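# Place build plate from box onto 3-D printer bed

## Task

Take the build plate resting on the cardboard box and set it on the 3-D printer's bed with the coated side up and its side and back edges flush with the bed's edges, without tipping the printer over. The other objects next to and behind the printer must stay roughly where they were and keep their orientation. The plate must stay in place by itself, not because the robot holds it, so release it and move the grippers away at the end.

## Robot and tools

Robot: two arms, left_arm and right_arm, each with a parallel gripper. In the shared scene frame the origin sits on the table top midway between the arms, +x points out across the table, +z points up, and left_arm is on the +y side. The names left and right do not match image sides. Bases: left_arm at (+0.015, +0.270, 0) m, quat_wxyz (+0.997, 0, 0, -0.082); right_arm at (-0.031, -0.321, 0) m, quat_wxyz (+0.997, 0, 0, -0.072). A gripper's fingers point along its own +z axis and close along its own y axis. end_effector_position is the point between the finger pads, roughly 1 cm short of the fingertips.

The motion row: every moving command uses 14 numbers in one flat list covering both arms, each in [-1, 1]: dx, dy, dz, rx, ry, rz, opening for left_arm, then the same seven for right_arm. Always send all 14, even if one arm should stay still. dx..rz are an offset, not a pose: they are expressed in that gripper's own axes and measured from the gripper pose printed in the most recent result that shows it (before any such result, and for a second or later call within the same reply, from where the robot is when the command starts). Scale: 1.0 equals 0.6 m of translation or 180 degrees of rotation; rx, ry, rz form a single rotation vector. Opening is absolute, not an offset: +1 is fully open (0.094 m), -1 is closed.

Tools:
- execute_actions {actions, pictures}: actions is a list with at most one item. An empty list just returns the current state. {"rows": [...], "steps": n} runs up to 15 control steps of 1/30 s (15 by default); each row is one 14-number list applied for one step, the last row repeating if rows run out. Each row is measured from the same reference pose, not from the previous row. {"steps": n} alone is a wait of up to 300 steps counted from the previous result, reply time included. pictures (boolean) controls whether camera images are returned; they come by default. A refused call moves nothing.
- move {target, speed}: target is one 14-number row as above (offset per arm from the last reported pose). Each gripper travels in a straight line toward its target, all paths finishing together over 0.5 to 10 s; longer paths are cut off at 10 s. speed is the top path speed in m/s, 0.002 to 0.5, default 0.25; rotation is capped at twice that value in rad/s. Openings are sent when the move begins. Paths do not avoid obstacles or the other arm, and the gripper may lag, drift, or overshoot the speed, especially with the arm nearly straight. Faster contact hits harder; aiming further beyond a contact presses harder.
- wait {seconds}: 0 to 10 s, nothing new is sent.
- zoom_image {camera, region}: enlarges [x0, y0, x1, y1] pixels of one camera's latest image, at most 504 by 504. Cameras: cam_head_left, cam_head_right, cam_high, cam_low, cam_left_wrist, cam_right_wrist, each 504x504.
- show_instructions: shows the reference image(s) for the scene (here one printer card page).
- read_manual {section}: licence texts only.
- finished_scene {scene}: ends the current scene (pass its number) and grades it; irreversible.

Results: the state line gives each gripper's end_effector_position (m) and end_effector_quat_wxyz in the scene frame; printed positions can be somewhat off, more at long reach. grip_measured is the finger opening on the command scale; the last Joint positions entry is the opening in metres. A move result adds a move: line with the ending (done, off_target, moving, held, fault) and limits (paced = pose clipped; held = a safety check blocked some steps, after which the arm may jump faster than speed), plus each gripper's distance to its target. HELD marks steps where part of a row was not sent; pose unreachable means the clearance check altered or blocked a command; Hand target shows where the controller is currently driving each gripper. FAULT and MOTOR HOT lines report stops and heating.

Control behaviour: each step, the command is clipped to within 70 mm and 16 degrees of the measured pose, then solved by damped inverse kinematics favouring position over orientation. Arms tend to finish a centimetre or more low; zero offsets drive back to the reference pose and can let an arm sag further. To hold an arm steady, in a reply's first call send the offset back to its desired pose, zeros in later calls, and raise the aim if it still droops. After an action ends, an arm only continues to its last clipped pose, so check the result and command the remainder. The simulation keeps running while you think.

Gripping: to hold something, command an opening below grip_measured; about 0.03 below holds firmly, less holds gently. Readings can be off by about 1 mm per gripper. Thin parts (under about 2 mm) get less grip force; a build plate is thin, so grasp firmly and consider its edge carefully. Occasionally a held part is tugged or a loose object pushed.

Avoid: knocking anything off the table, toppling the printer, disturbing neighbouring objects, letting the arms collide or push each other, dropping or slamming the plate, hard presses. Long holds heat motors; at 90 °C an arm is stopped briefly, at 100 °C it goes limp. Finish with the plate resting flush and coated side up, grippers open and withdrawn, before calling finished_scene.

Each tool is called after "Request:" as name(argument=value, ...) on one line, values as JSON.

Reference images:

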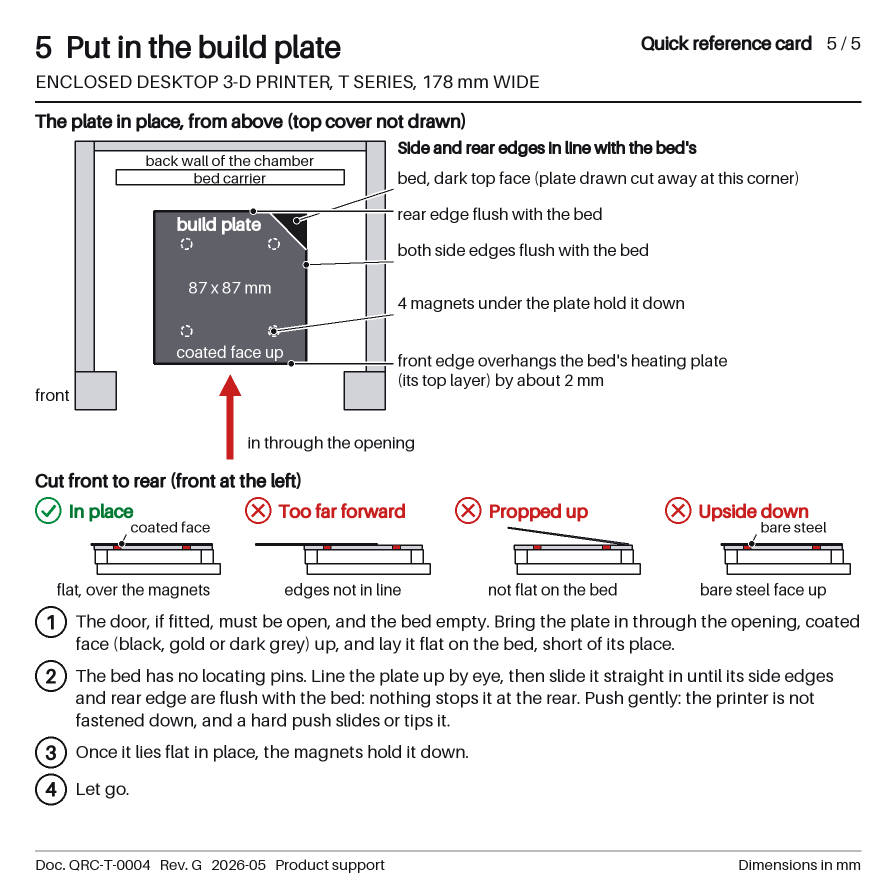

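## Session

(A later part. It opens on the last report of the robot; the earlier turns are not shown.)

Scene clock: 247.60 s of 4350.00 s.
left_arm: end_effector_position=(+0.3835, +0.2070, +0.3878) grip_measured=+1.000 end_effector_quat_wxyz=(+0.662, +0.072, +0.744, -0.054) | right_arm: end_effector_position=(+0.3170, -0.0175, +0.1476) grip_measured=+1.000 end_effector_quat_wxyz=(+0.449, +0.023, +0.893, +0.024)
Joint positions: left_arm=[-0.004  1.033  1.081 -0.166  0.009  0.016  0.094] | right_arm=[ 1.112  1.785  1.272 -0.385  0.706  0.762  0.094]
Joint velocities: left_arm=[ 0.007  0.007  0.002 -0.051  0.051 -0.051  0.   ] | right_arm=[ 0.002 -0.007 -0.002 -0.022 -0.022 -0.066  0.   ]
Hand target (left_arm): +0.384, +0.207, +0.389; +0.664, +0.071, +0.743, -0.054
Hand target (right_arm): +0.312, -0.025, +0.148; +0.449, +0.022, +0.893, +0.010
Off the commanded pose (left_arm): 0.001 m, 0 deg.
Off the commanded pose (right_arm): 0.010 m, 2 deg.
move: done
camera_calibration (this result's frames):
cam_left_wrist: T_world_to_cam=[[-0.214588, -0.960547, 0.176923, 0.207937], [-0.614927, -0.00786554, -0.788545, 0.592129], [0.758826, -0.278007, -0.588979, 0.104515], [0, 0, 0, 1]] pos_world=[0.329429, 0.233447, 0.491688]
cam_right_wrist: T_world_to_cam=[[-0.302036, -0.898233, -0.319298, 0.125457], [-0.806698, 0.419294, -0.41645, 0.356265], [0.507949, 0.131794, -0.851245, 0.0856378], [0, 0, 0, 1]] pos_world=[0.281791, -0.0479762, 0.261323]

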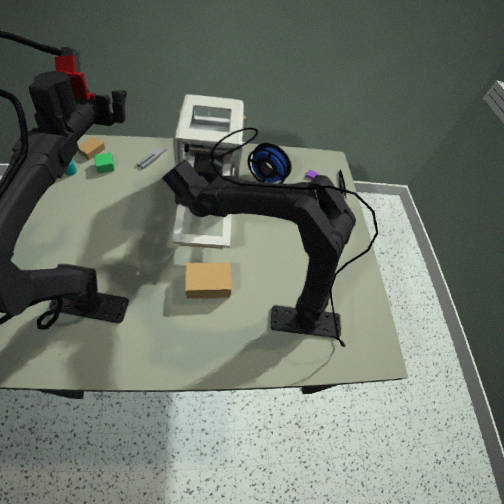

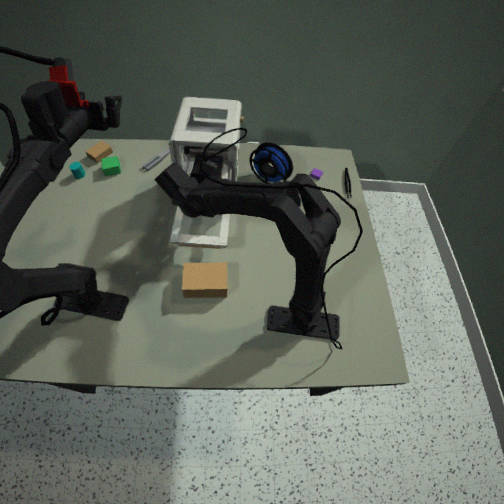

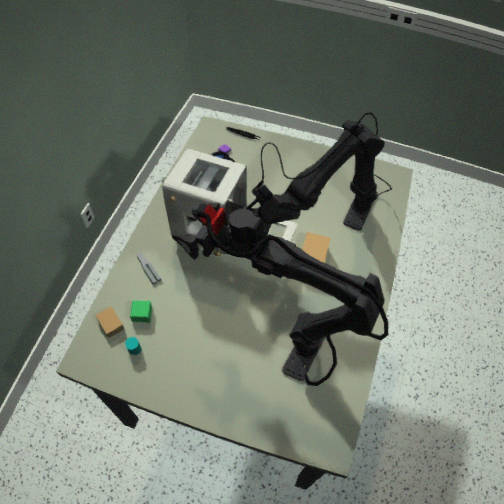

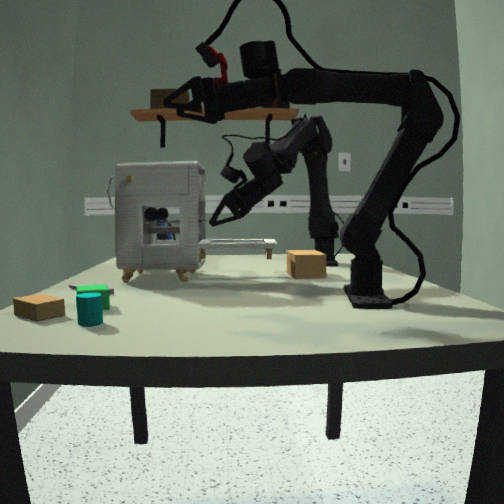

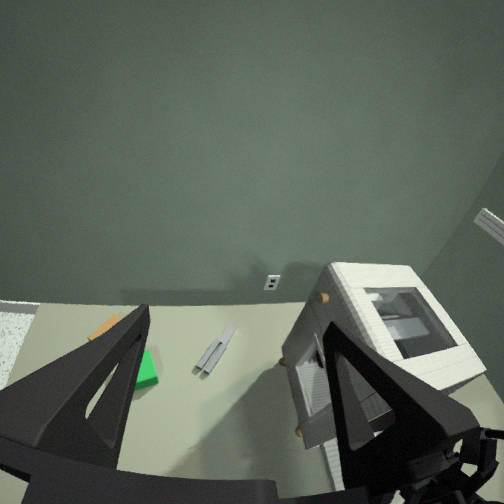

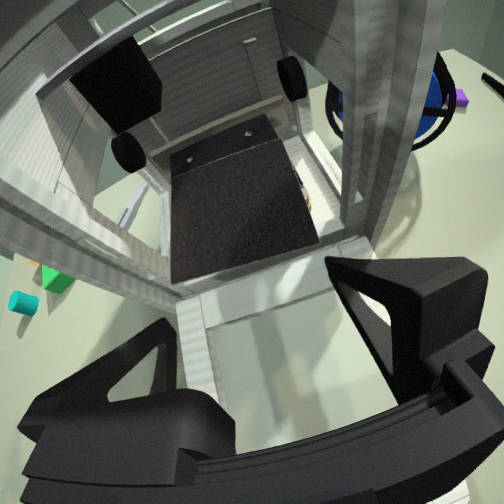

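Request:
move(target=[0,0,0,0,0,0,1, -0.0075,-0.0135,-0.0095,0.0237,-0.093,-0.0103,0.2], speed=0.08)

Request:
zoom_image(camera="cam_low", region=[130, 150, 250, 250])

Scene clock: 259.20 s of 4350.00 s.
left_arm: end_effector_position=(+0.3834, +0.2070, +0.3868) grip_measured=+1.000 end_effector_quat_wxyz=(+0.661, +0.072, +0.745, -0.054) | right_arm: end_effector_position=(+0.3182, -0.0230, +0.1575) grip_measured=+0.202 end_effector_quat_wxyz=(+0.572, +0.032, +0.820, -0.007)
Joint positions: left_arm=[-0.004  1.033  1.081 -0.17   0.009  0.016  0.094] | right_arm=[1.176 1.785 1.076 0.043 0.976 0.604 0.056]
Joint velocities: left_arm=[ 0.012  0.002 -0.012 -0.037  0.095 -0.007  0.   ] | right_arm=[-0.002 -0.007  0.002  0.066 -0.037 -0.037  0.   ]
Hand target (left_arm): +0.383, +0.207, +0.388; +0.662, +0.072, +0.744, -0.054
Hand target (right_arm): +0.315, -0.026, +0.154; +0.574, +0.027, +0.818, -0.018
Off the commanded pose (left_arm): 0.001 m, 0 deg.
Off the commanded pose (right_arm): 0.006 m, 2 deg.
After step 90, 6.20 s passed at rest.
move: done
camera_calibration (this result's frames):
cam_left_wrist: T_world_to_cam=[[-0.213856, -0.960671, 0.177137, 0.207776], [-0.618185, -0.00731466, -0.785999, 0.591387], [0.756382, -0.277594, -0.592308, 0.106143], [0, 0, 0, 1]] pos_world=[0.329735, 0.233395, 0.490894]
cam_right_wrist: T_world_to_cam=[[-0.254623, -0.899555, -0.35492, 0.114485], [-0.632633, 0.432533, -0.64241, 0.344206], [0.731397, 0.0609617, -0.679221, -0.00562412], [0, 0, 0, 1]] pos_world=[0.25102, -0.0455522, 0.257934]

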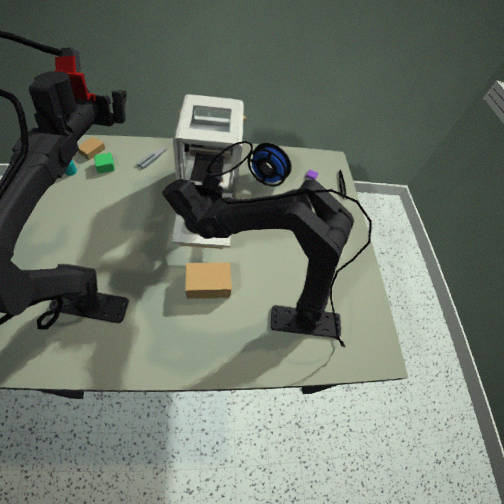

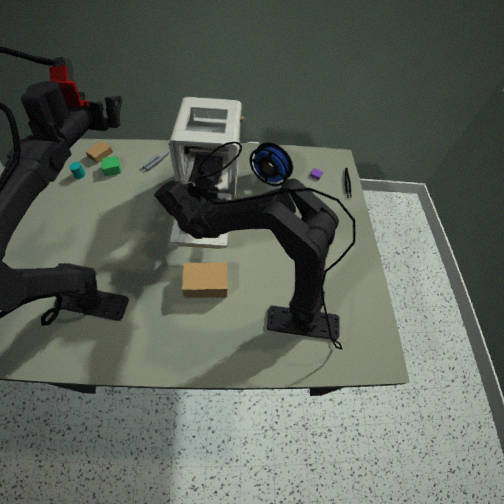

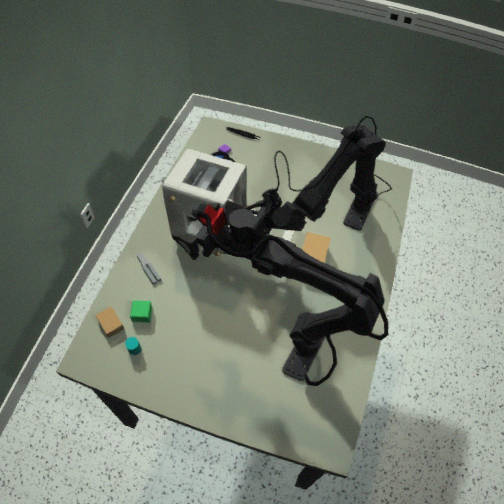

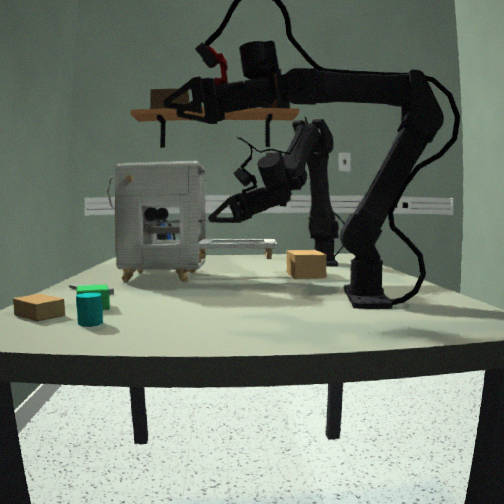

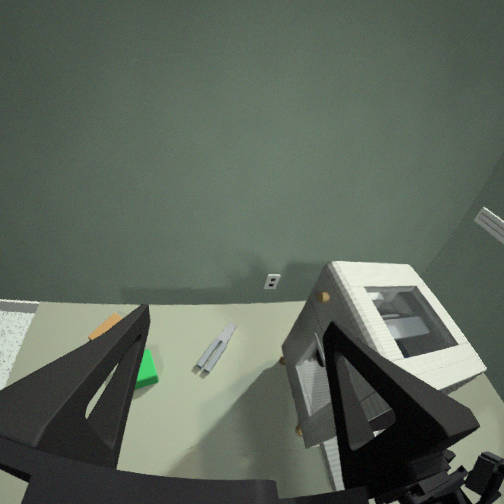

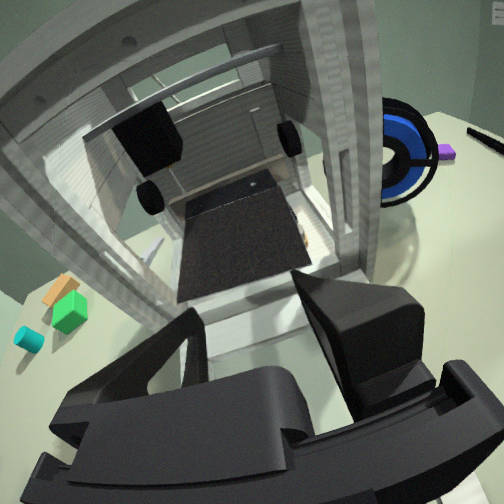

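Region (130, 150, 250, 250) of cam_low's 504x504 image, scaled by 4.200, with more detail than that image has.

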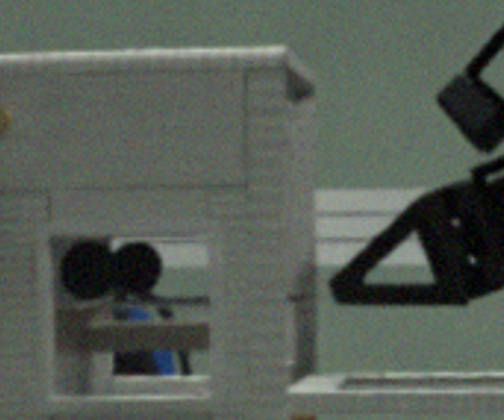

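Request:
move(target=[0,0,0,0,0,0,1, 0.0025,-0.001,0.022,0,0,0,0.2], speed=0.02)

Request:
zoom_image(camera="cam_low", region=[130, 150, 250, 250])

Scene clock: 264.13 s of 4350.00 s.
left_arm: end_effector_position=(+0.3832, +0.2071, +0.3856) grip_measured=+1.000 end_effector_quat_wxyz=(+0.659, +0.072, +0.747, -0.053) | right_arm: end_effector_position=(+0.3272, -0.0232, +0.1557) grip_measured=+0.202 end_effector_quat_wxyz=(+0.574, +0.035, +0.818, -0.001)
Joint positions: left_arm=[-0.004  1.033  1.081 -0.175  0.009  0.016  0.094] | right_arm=[1.153 1.8   1.076 0.091 0.956 0.581 0.056]
Joint velocities: left_arm=[-0.007  0.002  0.007 -0.037 -0.051  0.022  0.   ] | right_arm=[-0.012 -0.002 -0.007  0.066 -0.051 -0.051  0.001]
Hand target (left_arm): +0.383, +0.207, +0.387; +0.660, +0.072, +0.746, -0.054
Hand target (right_arm): +0.330, -0.024, +0.151; +0.572, +0.032, +0.820, -0.007
Off the commanded pose (left_arm): 0.001 m, 0 deg.
Off the commanded pose (right_arm): 0.005 m, 1 deg.
After step 90, 0.93 s passed at rest.
move: done
camera_calibration (this result's frames):
cam_left_wrist: T_world_to_cam=[[-0.213056, -0.960806, 0.177367, 0.207602], [-0.621726, -0.00671574, -0.783206, 0.590569], [0.7537, -0.27714, -0.595927, 0.107917], [0, 0, 0, 1]] pos_world=[0.330066, 0.233339, 0.490026]
cam_right_wrist: T_world_to_cam=[[-0.251376, -0.895418, -0.367474, 0.117008], [-0.629378, 0.439657, -0.640769, 0.347647], [0.735318, 0.0702063, -0.674076, -0.0152866], [0, 0, 0, 1]] pos_world=[0.259455, -0.0470012, 0.255454]

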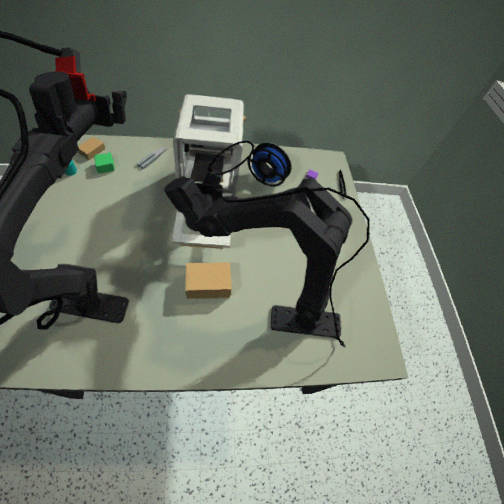

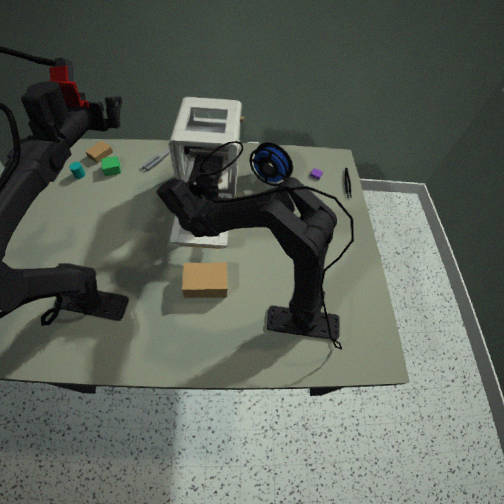

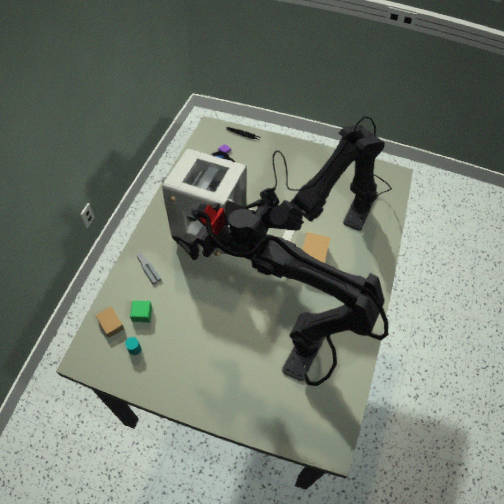

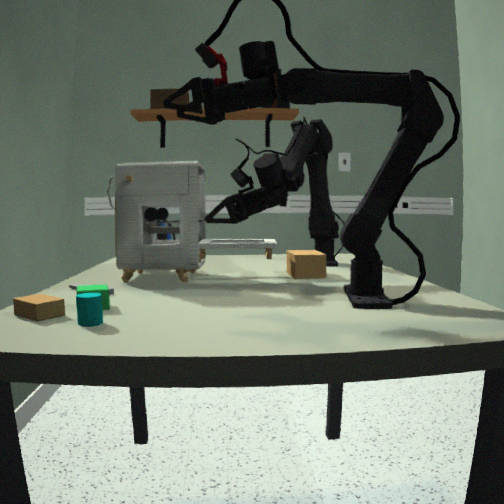

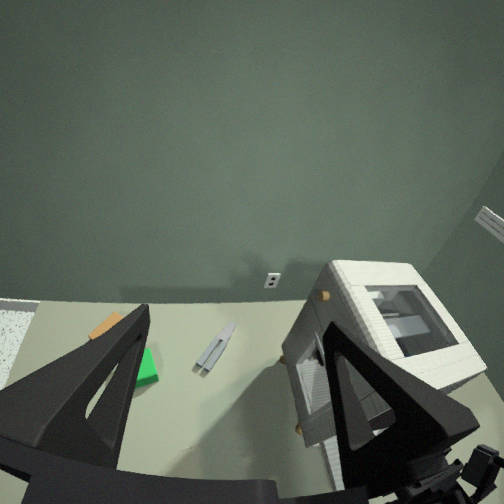

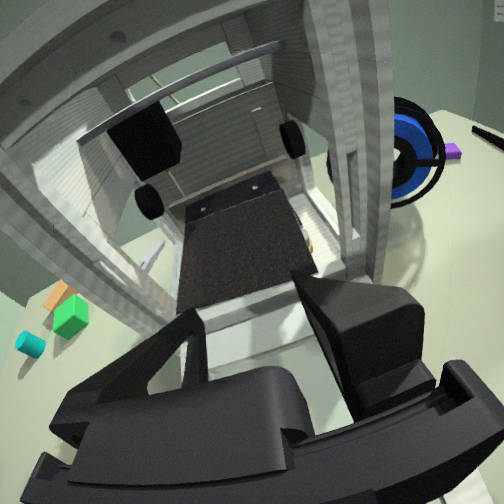

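Region (130, 150, 250, 250) of cam_low's 504x504 image, scaled by 4.200, with more detail than that image has.

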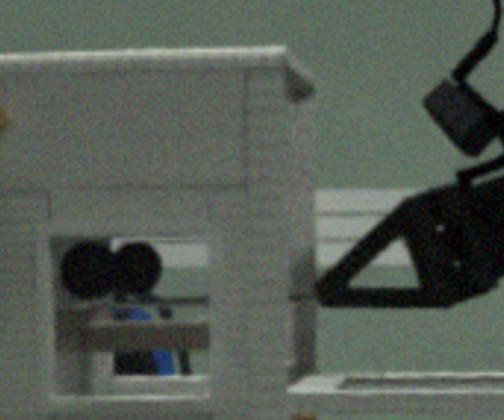

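Request:
move(target=[0,0,0,0,0,0,1, -0.018,-0.002,0.040,0.0037,0,0.0013,0.2], speed=0.015)

Request:
zoom_image(camera="cam_low", region=[130, 150, 250, 250])

Request:
zoom_image(camera="cam_right_wrist", region=[150, 150, 350, 350])

Scene clock: 270.57 s of 4350.00 s.
left_arm: end_effector_position=(+0.3831, +0.2071, +0.3845) grip_measured=+1.000 end_effector_quat_wxyz=(+0.657, +0.072, +0.748, -0.053) | right_arm: end_effector_position=(+0.3478, -0.0277, +0.1562) grip_measured=+0.202 end_effector_quat_wxyz=(+0.573, +0.039, +0.819, -0.004)
Joint positions: left_arm=[-0.004  1.033  1.081 -0.179  0.009  0.016  0.094] | right_arm=[1.102 1.829 1.109 0.115 0.921 0.542 0.056]
Joint velocities: left_arm=[-0.002 -0.002 -0.002 -0.007 -0.022  0.007  0.   ] | right_arm=[ 0.007 -0.002 -0.017  0.037 -0.066  0.007  0.   ]
Hand target (left_arm): +0.383, +0.207, +0.386; +0.659, +0.072, +0.747, -0.053
Hand target (right_arm): +0.353, -0.026, +0.158; +0.574, +0.040, +0.818, -0.005
Off the commanded pose (left_arm): 0.001 m, 0 deg.
Off the commanded pose (right_arm): 0.006 m, 0 deg.
After step 90, 1.47 s passed at rest.
move: done
camera_calibration (this result's frames):
cam_left_wrist: T_world_to_cam=[[-0.212255, -0.960941, 0.177593, 0.207429], [-0.625255, -0.00611896, -0.780397, 0.589743], [0.751002, -0.276684, -0.599535, 0.109686], [0, 0, 0, 1]] pos_world=[0.330393, 0.233284, 0.489156]
cam_right_wrist: T_world_to_cam=[[-0.261062, -0.893301, -0.365869, 0.121452], [-0.626953, 0.445098, -0.639389, 0.36197], [0.734014, 0.062462, -0.676256, -0.0291793], [0, 0, 0, 1]] pos_world=[0.280063, -0.0507961, 0.256142]

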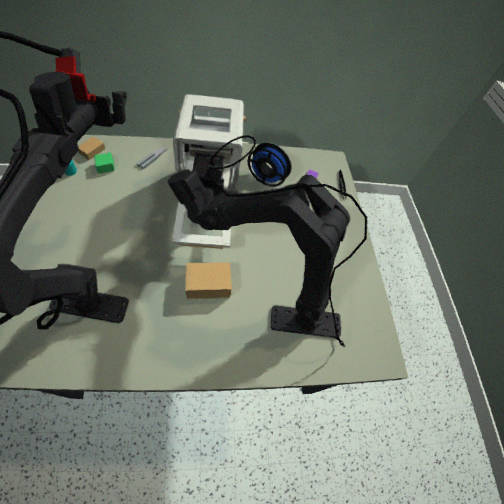

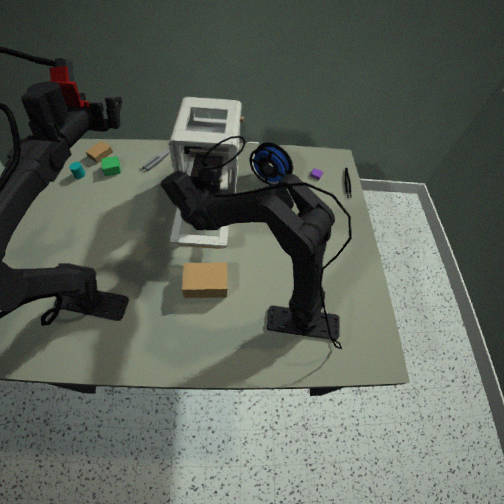

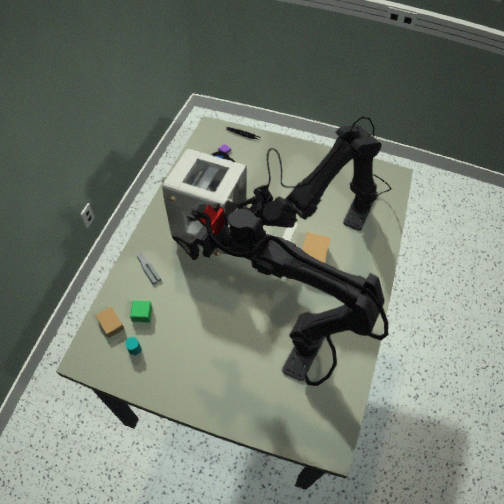

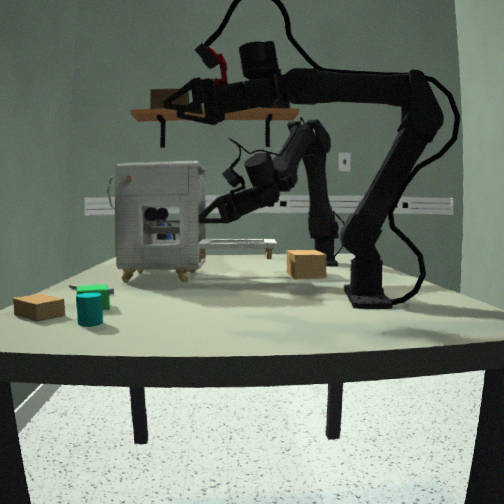

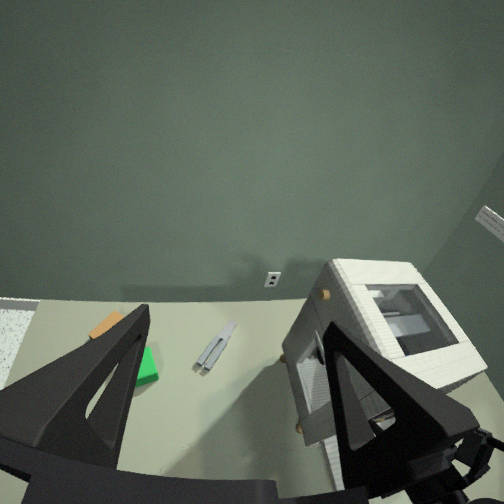

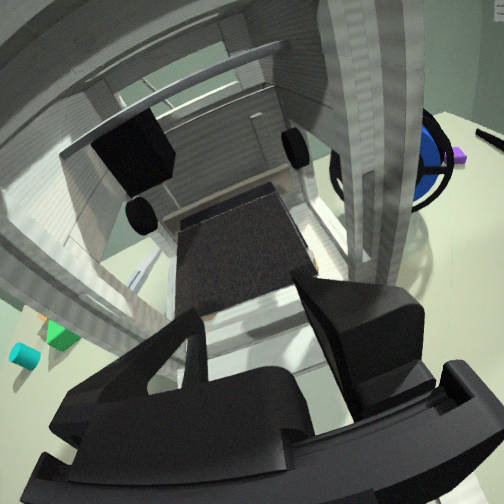

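Region (130, 150, 250, 250) of cam_low's 504x504 image, scaled by 4.200, with more detail than that image has.

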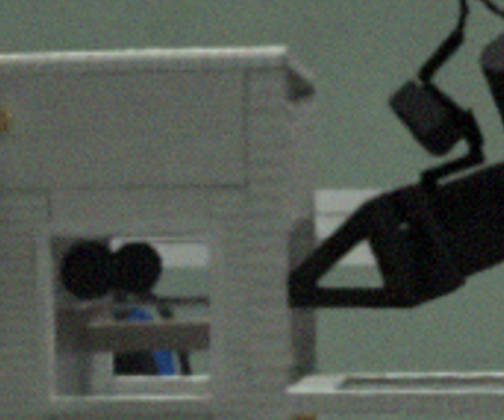

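Region (150, 150, 350, 350) of cam_right_wrist's 504x504 image, scaled by 2.520, with more detail than that image has.

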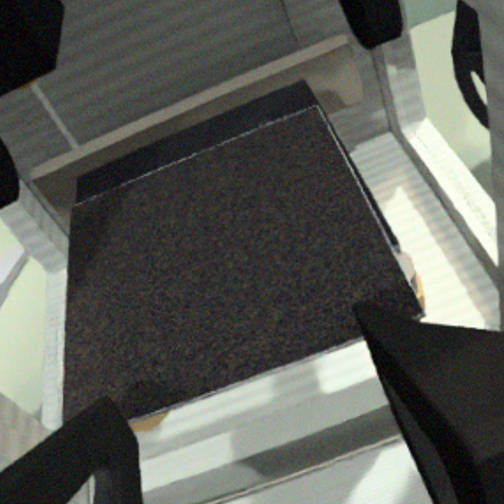

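Request:
move(target=[0,0,0,0,0,0,1, -0.0127,-0.0045,0.0295,0,0,0,0.2], speed=0.012)

Request:
zoom_image(camera="cam_right_wrist", region=[150, 150, 350, 350])

Scene clock: 279.43 s of 4350.00 s.
left_arm: end_effector_position=(+0.3830, +0.2071, +0.3835) grip_measured=+1.000 end_effector_quat_wxyz=(+0.656, +0.072, +0.750, -0.053) | right_arm: end_effector_position=(+0.3599, -0.0338, +0.1551) grip_measured=+0.202 end_effector_quat_wxyz=(+0.572, +0.037, +0.820, -0.004)
Joint positions: left_arm=[-0.004  1.033  1.081 -0.183  0.009  0.016  0.094] | right_arm=[1.065 1.836 1.109 0.148 0.887 0.508 0.056]
Joint velocities: left_arm=[ 0.007 -0.002 -0.007 -0.022 -0.037  0.007  0.   ] | right_arm=[-0.007 -0.007 -0.012  0.022 -0.037 -0.037 -0.   ]
Hand target (left_arm): +0.383, +0.207, +0.385; +0.657, +0.072, +0.748, -0.053
Hand target (right_arm): +0.367, -0.032, +0.157; +0.573, +0.038, +0.819, -0.004
Off the commanded pose (left_arm): 0.001 m, 0 deg.
Off the commanded pose (right_arm): 0.007 m, 0 deg.
After step 90, 4.03 s passed at rest.
move: done
camera_calibration (this result's frames):
cam_left_wrist: T_world_to_cam=[[-0.21152, -0.961066, 0.177798, 0.207271], [-0.628478, -0.00557379, -0.777807, 0.588979], [0.748515, -0.276263, -0.60283, 0.111305], [0, 0, 0, 1]] pos_world=[0.330689, 0.233234, 0.488358]
cam_right_wrist: T_world_to_cam=[[-0.259453, -0.894406, -0.36431, 0.117954], [-0.629554, 0.442697, -0.638499, 0.372268], [0.732356, 0.0636926, -0.677936, -0.0375927], [0, 0, 0, 1]] pos_world=[0.292498, -0.0569091, 0.255179]

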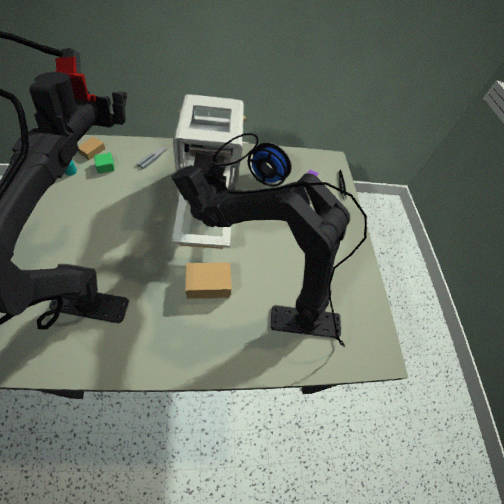

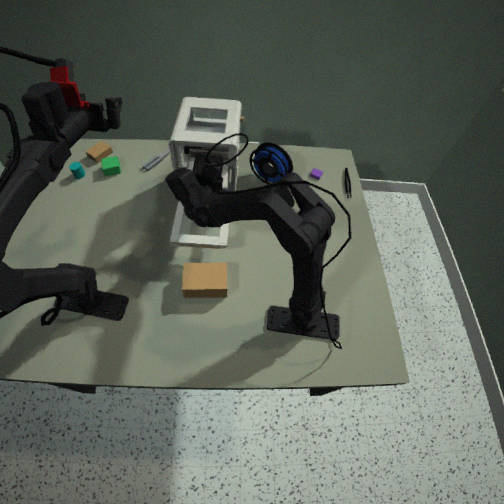

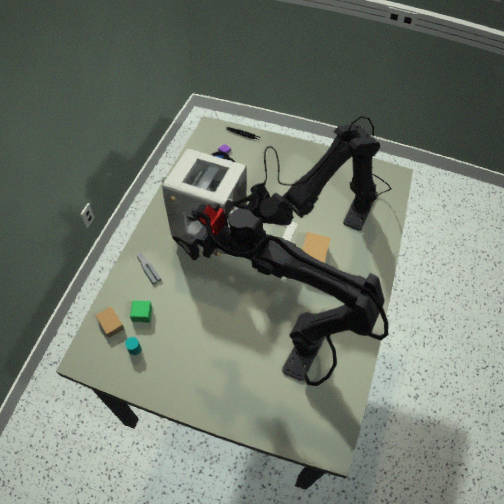

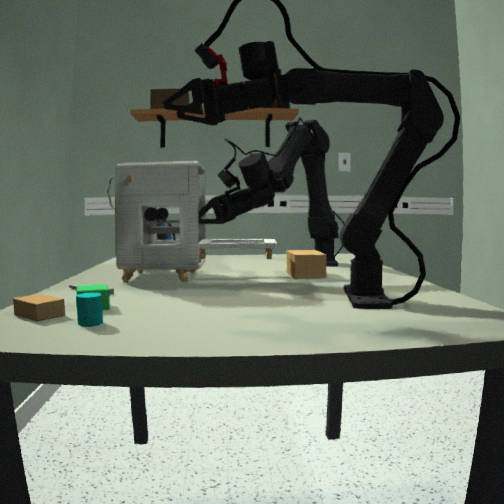

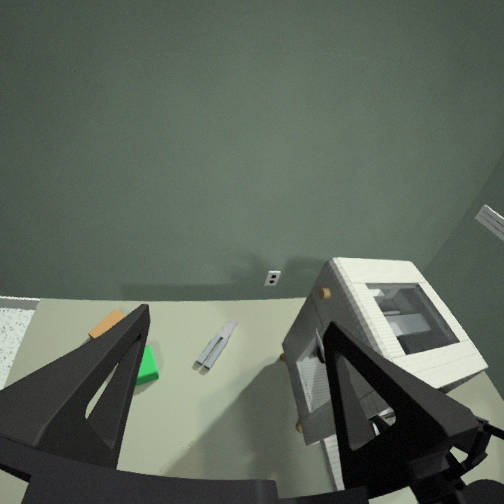

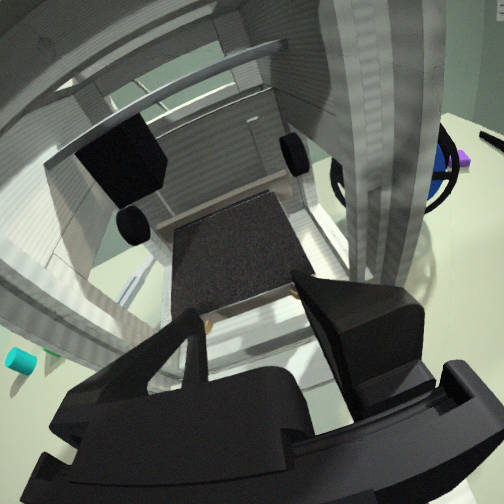

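Region (150, 150, 350, 350) of cam_right_wrist's 504x504 image, scaled by 2.520, with more detail than that image has.

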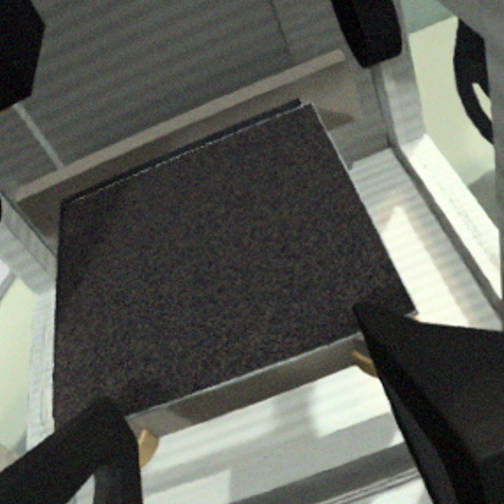

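Request:
execute_actions(actions=[])

Request:
zoom_image(camera="cam_right_wrist", region=[150, 150, 350, 350])

Scene clock: 289.57 s of 4350.00 s.
left_arm: end_effector_position=(+0.3830, +0.2071, +0.3835) grip_measured=+1.000 end_effector_quat_wxyz=(+0.656, +0.072, +0.750, -0.053) | right_arm: end_effector_position=(+0.3599, -0.0338, +0.1551) grip_measured=+0.202 end_effector_quat_wxyz=(+0.572, +0.037, +0.820, -0.004)
Joint positions: left_arm=[-0.004  1.033  1.081 -0.183  0.009  0.016  0.094] | right_arm=[1.065 1.836 1.109 0.148 0.887 0.508 0.056]
Joint velocities: left_arm=[ 0.012 -0.002  0.007  0.022  0.007 -0.037  0.   ] | right_arm=[ 0.002 -0.002 -0.007  0.066 -0.007  0.037 -0.001]
Hand target (left_arm): +0.383, +0.207, +0.385; +0.657, +0.072, +0.748, -0.053
Hand target (right_arm): +0.367, -0.032, +0.157; +0.573, +0.039, +0.819, -0.004
Off the commanded pose (left_arm): 0.001 m, 0 deg.
Off the commanded pose (right_arm): 0.007 m, 0 deg.
Steps of this call (steps 1 to 90: nothing new was sent; then 7.13 s passed at rest). Readings (end_effector_position):
1: left_arm (+0.3830, +0.2071, +0.3835) | right_arm (+0.3599, -0.0338, +0.1551)
2: left_arm (+0.3830, +0.2071, +0.3835) | right_arm (+0.3599, -0.0338, +0.1551)
4: left_arm (+0.3830, +0.2071, +0.3835) | right_arm (+0.3599, -0.0338, +0.1551)
8: left_arm (+0.3830, +0.2071, +0.3835) | right_arm (+0.3599, -0.0338, +0.1551)
90: the state above
camera_calibration (this result's frames):
cam_left_wrist: T_world_to_cam=[[-0.21152, -0.961066, 0.177798, 0.207271], [-0.628478, -0.00557379, -0.777807, 0.588979], [0.748515, -0.276263, -0.60283, 0.111305], [0, 0, 0, 1]] pos_world=[0.330689, 0.233234, 0.488358]
cam_right_wrist: T_world_to_cam=[[-0.259341, -0.894571, -0.363985, 0.117858], [-0.629625, 0.442386, -0.638645, 0.372306], [0.732335, 0.063547, -0.677973, -0.0375843], [0, 0, 0, 1]] pos_world=[0.292503, -0.0568822, 0.255189]

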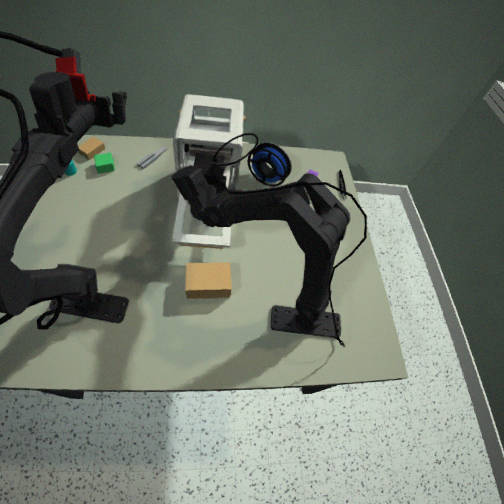

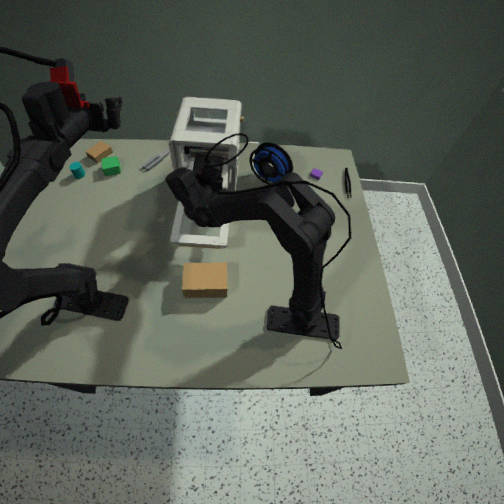

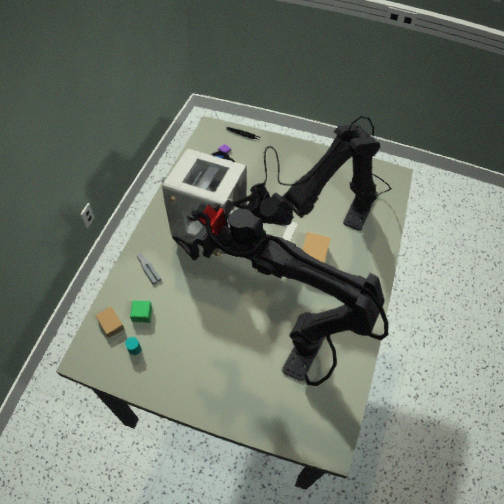

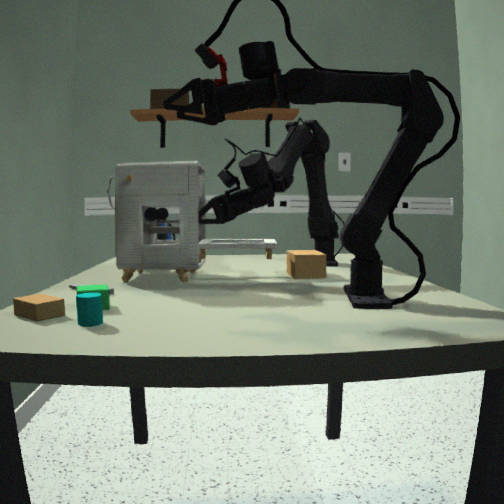

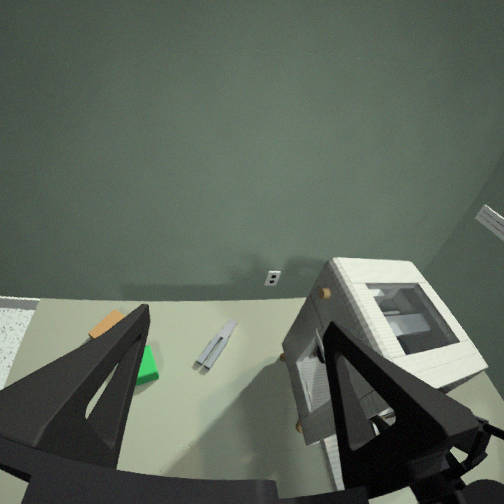

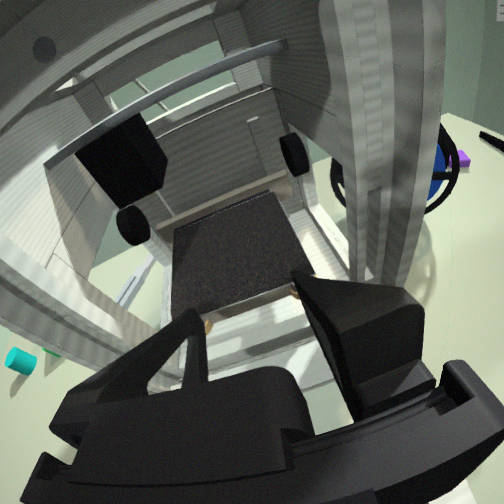

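Region (150, 150, 350, 350) of cam_right_wrist's 504x504 image, scaled by 2.520, with more detail than that image has.

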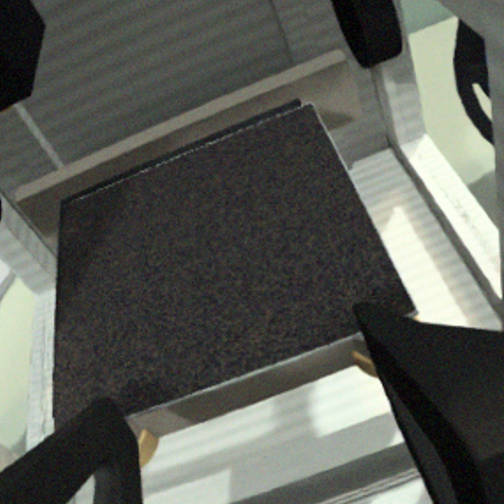

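Request:
move(target=[0,0,0,0,0,0,1,-0.0091,0.0064,0.0158,0,0,0,0.2], speed=0.01)

Request:
zoom_image(camera="cam_right_wrist", region=[150, 150, 350, 350])

Scene clock: 296.43 s of 4350.00 s.
left_arm: end_effector_position=(+0.3828, +0.2071, +0.3823) grip_measured=+1.000 end_effector_quat_wxyz=(+0.654, +0.072, +0.751, -0.053) | right_arm: end_effector_position=(+0.3656, -0.0321, +0.1561) grip_measured=+0.202 end_effector_quat_wxyz=(+0.572, +0.037, +0.820, -0.003)
Joint positions: left_arm=[-0.004  1.033  1.081 -0.188  0.009  0.016  0.094] | right_arm=[1.055 1.85  1.13  0.148 0.877 0.5   0.056]
Joint velocities: left_arm=[ 0.002 -0.007 -0.007  0.051 -0.022  0.007  0.   ] | right_arm=[-0.007  0.002 -0.002  0.022  0.007 -0.066  0.   ]
Hand target (left_arm): +0.383, +0.207, +0.383; +0.655, +0.072, +0.750, -0.053
Hand target (right_arm): +0.371, -0.031, +0.157; +0.572, +0.037, +0.819, -0.004
Off the commanded pose (left_arm): 0.001 m, 0 deg.
Off the commanded pose (right_arm): 0.006 m, 0 deg.
After step 90, 2.50 s passed at rest.
move: done
camera_calibration (this result's frames):
cam_left_wrist: T_world_to_cam=[[-0.210717, -0.961202, 0.178017, 0.207101], [-0.631983, -0.00498114, -0.774966, 0.588138], [0.745786, -0.275802, -0.606413, 0.113068], [0, 0, 0, 1]] pos_world=[0.331008, 0.23318, 0.487485]
cam_right_wrist: T_world_to_cam=[[-0.258382, -0.894021, -0.366012, 0.121194], [-0.63041, 0.443128, -0.637354, 0.375896], [0.731998, 0.0660569, -0.678096, -0.0409455], [0, 0, 0, 1]] pos_world=[0.298255, -0.055515, 0.256172]

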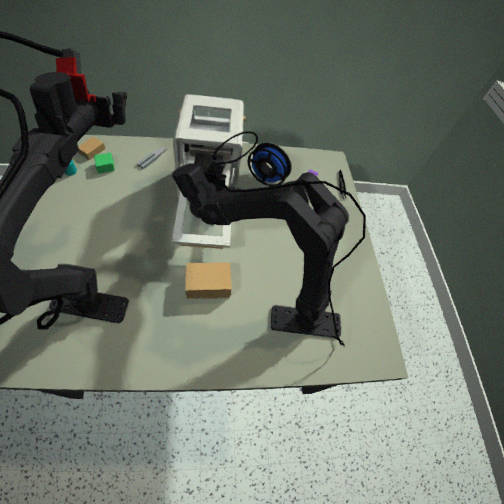

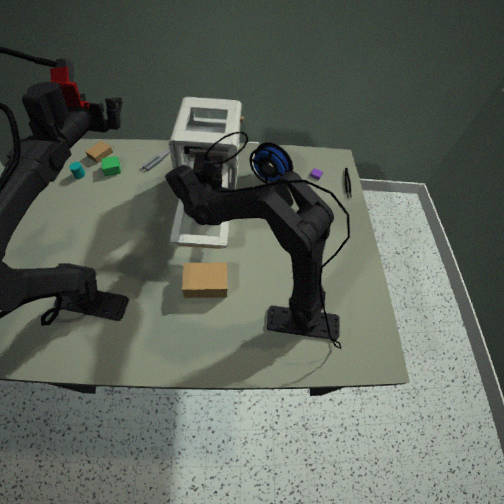

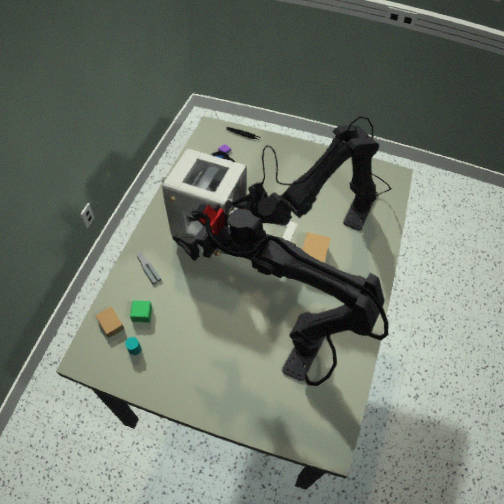

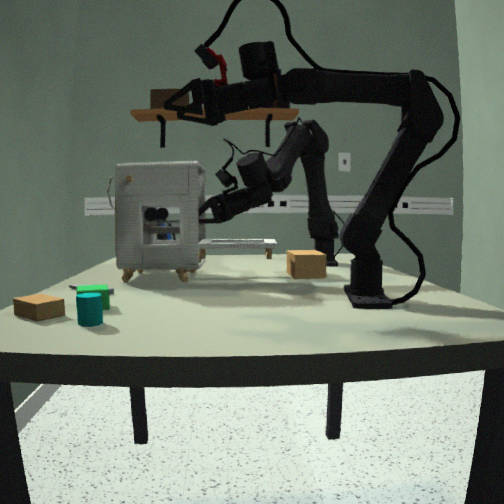

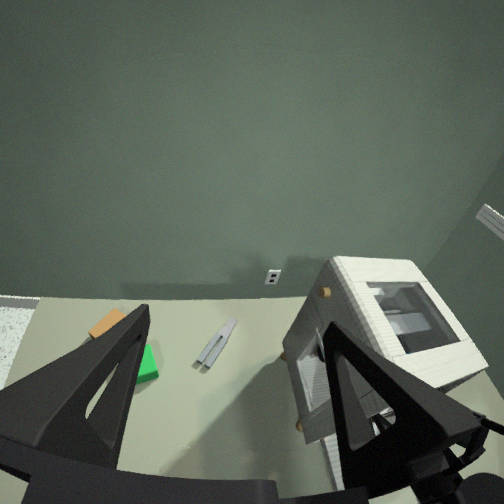

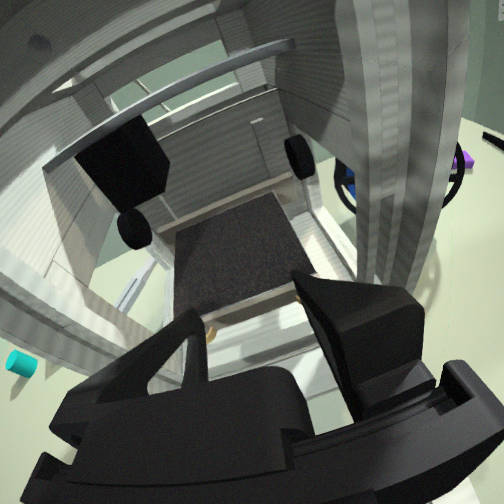

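Region (150, 150, 350, 350) of cam_right_wrist's 504x504 image, scaled by 2.520, with more detail than that image has.

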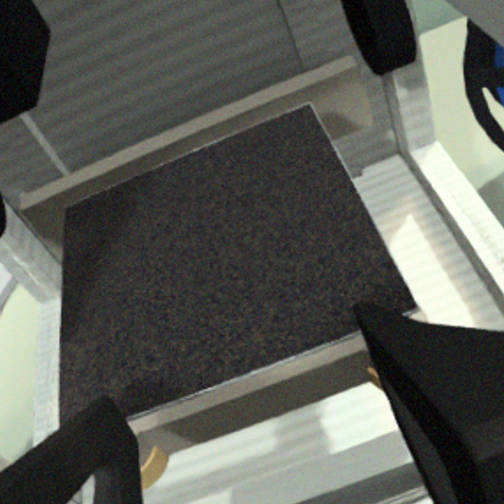

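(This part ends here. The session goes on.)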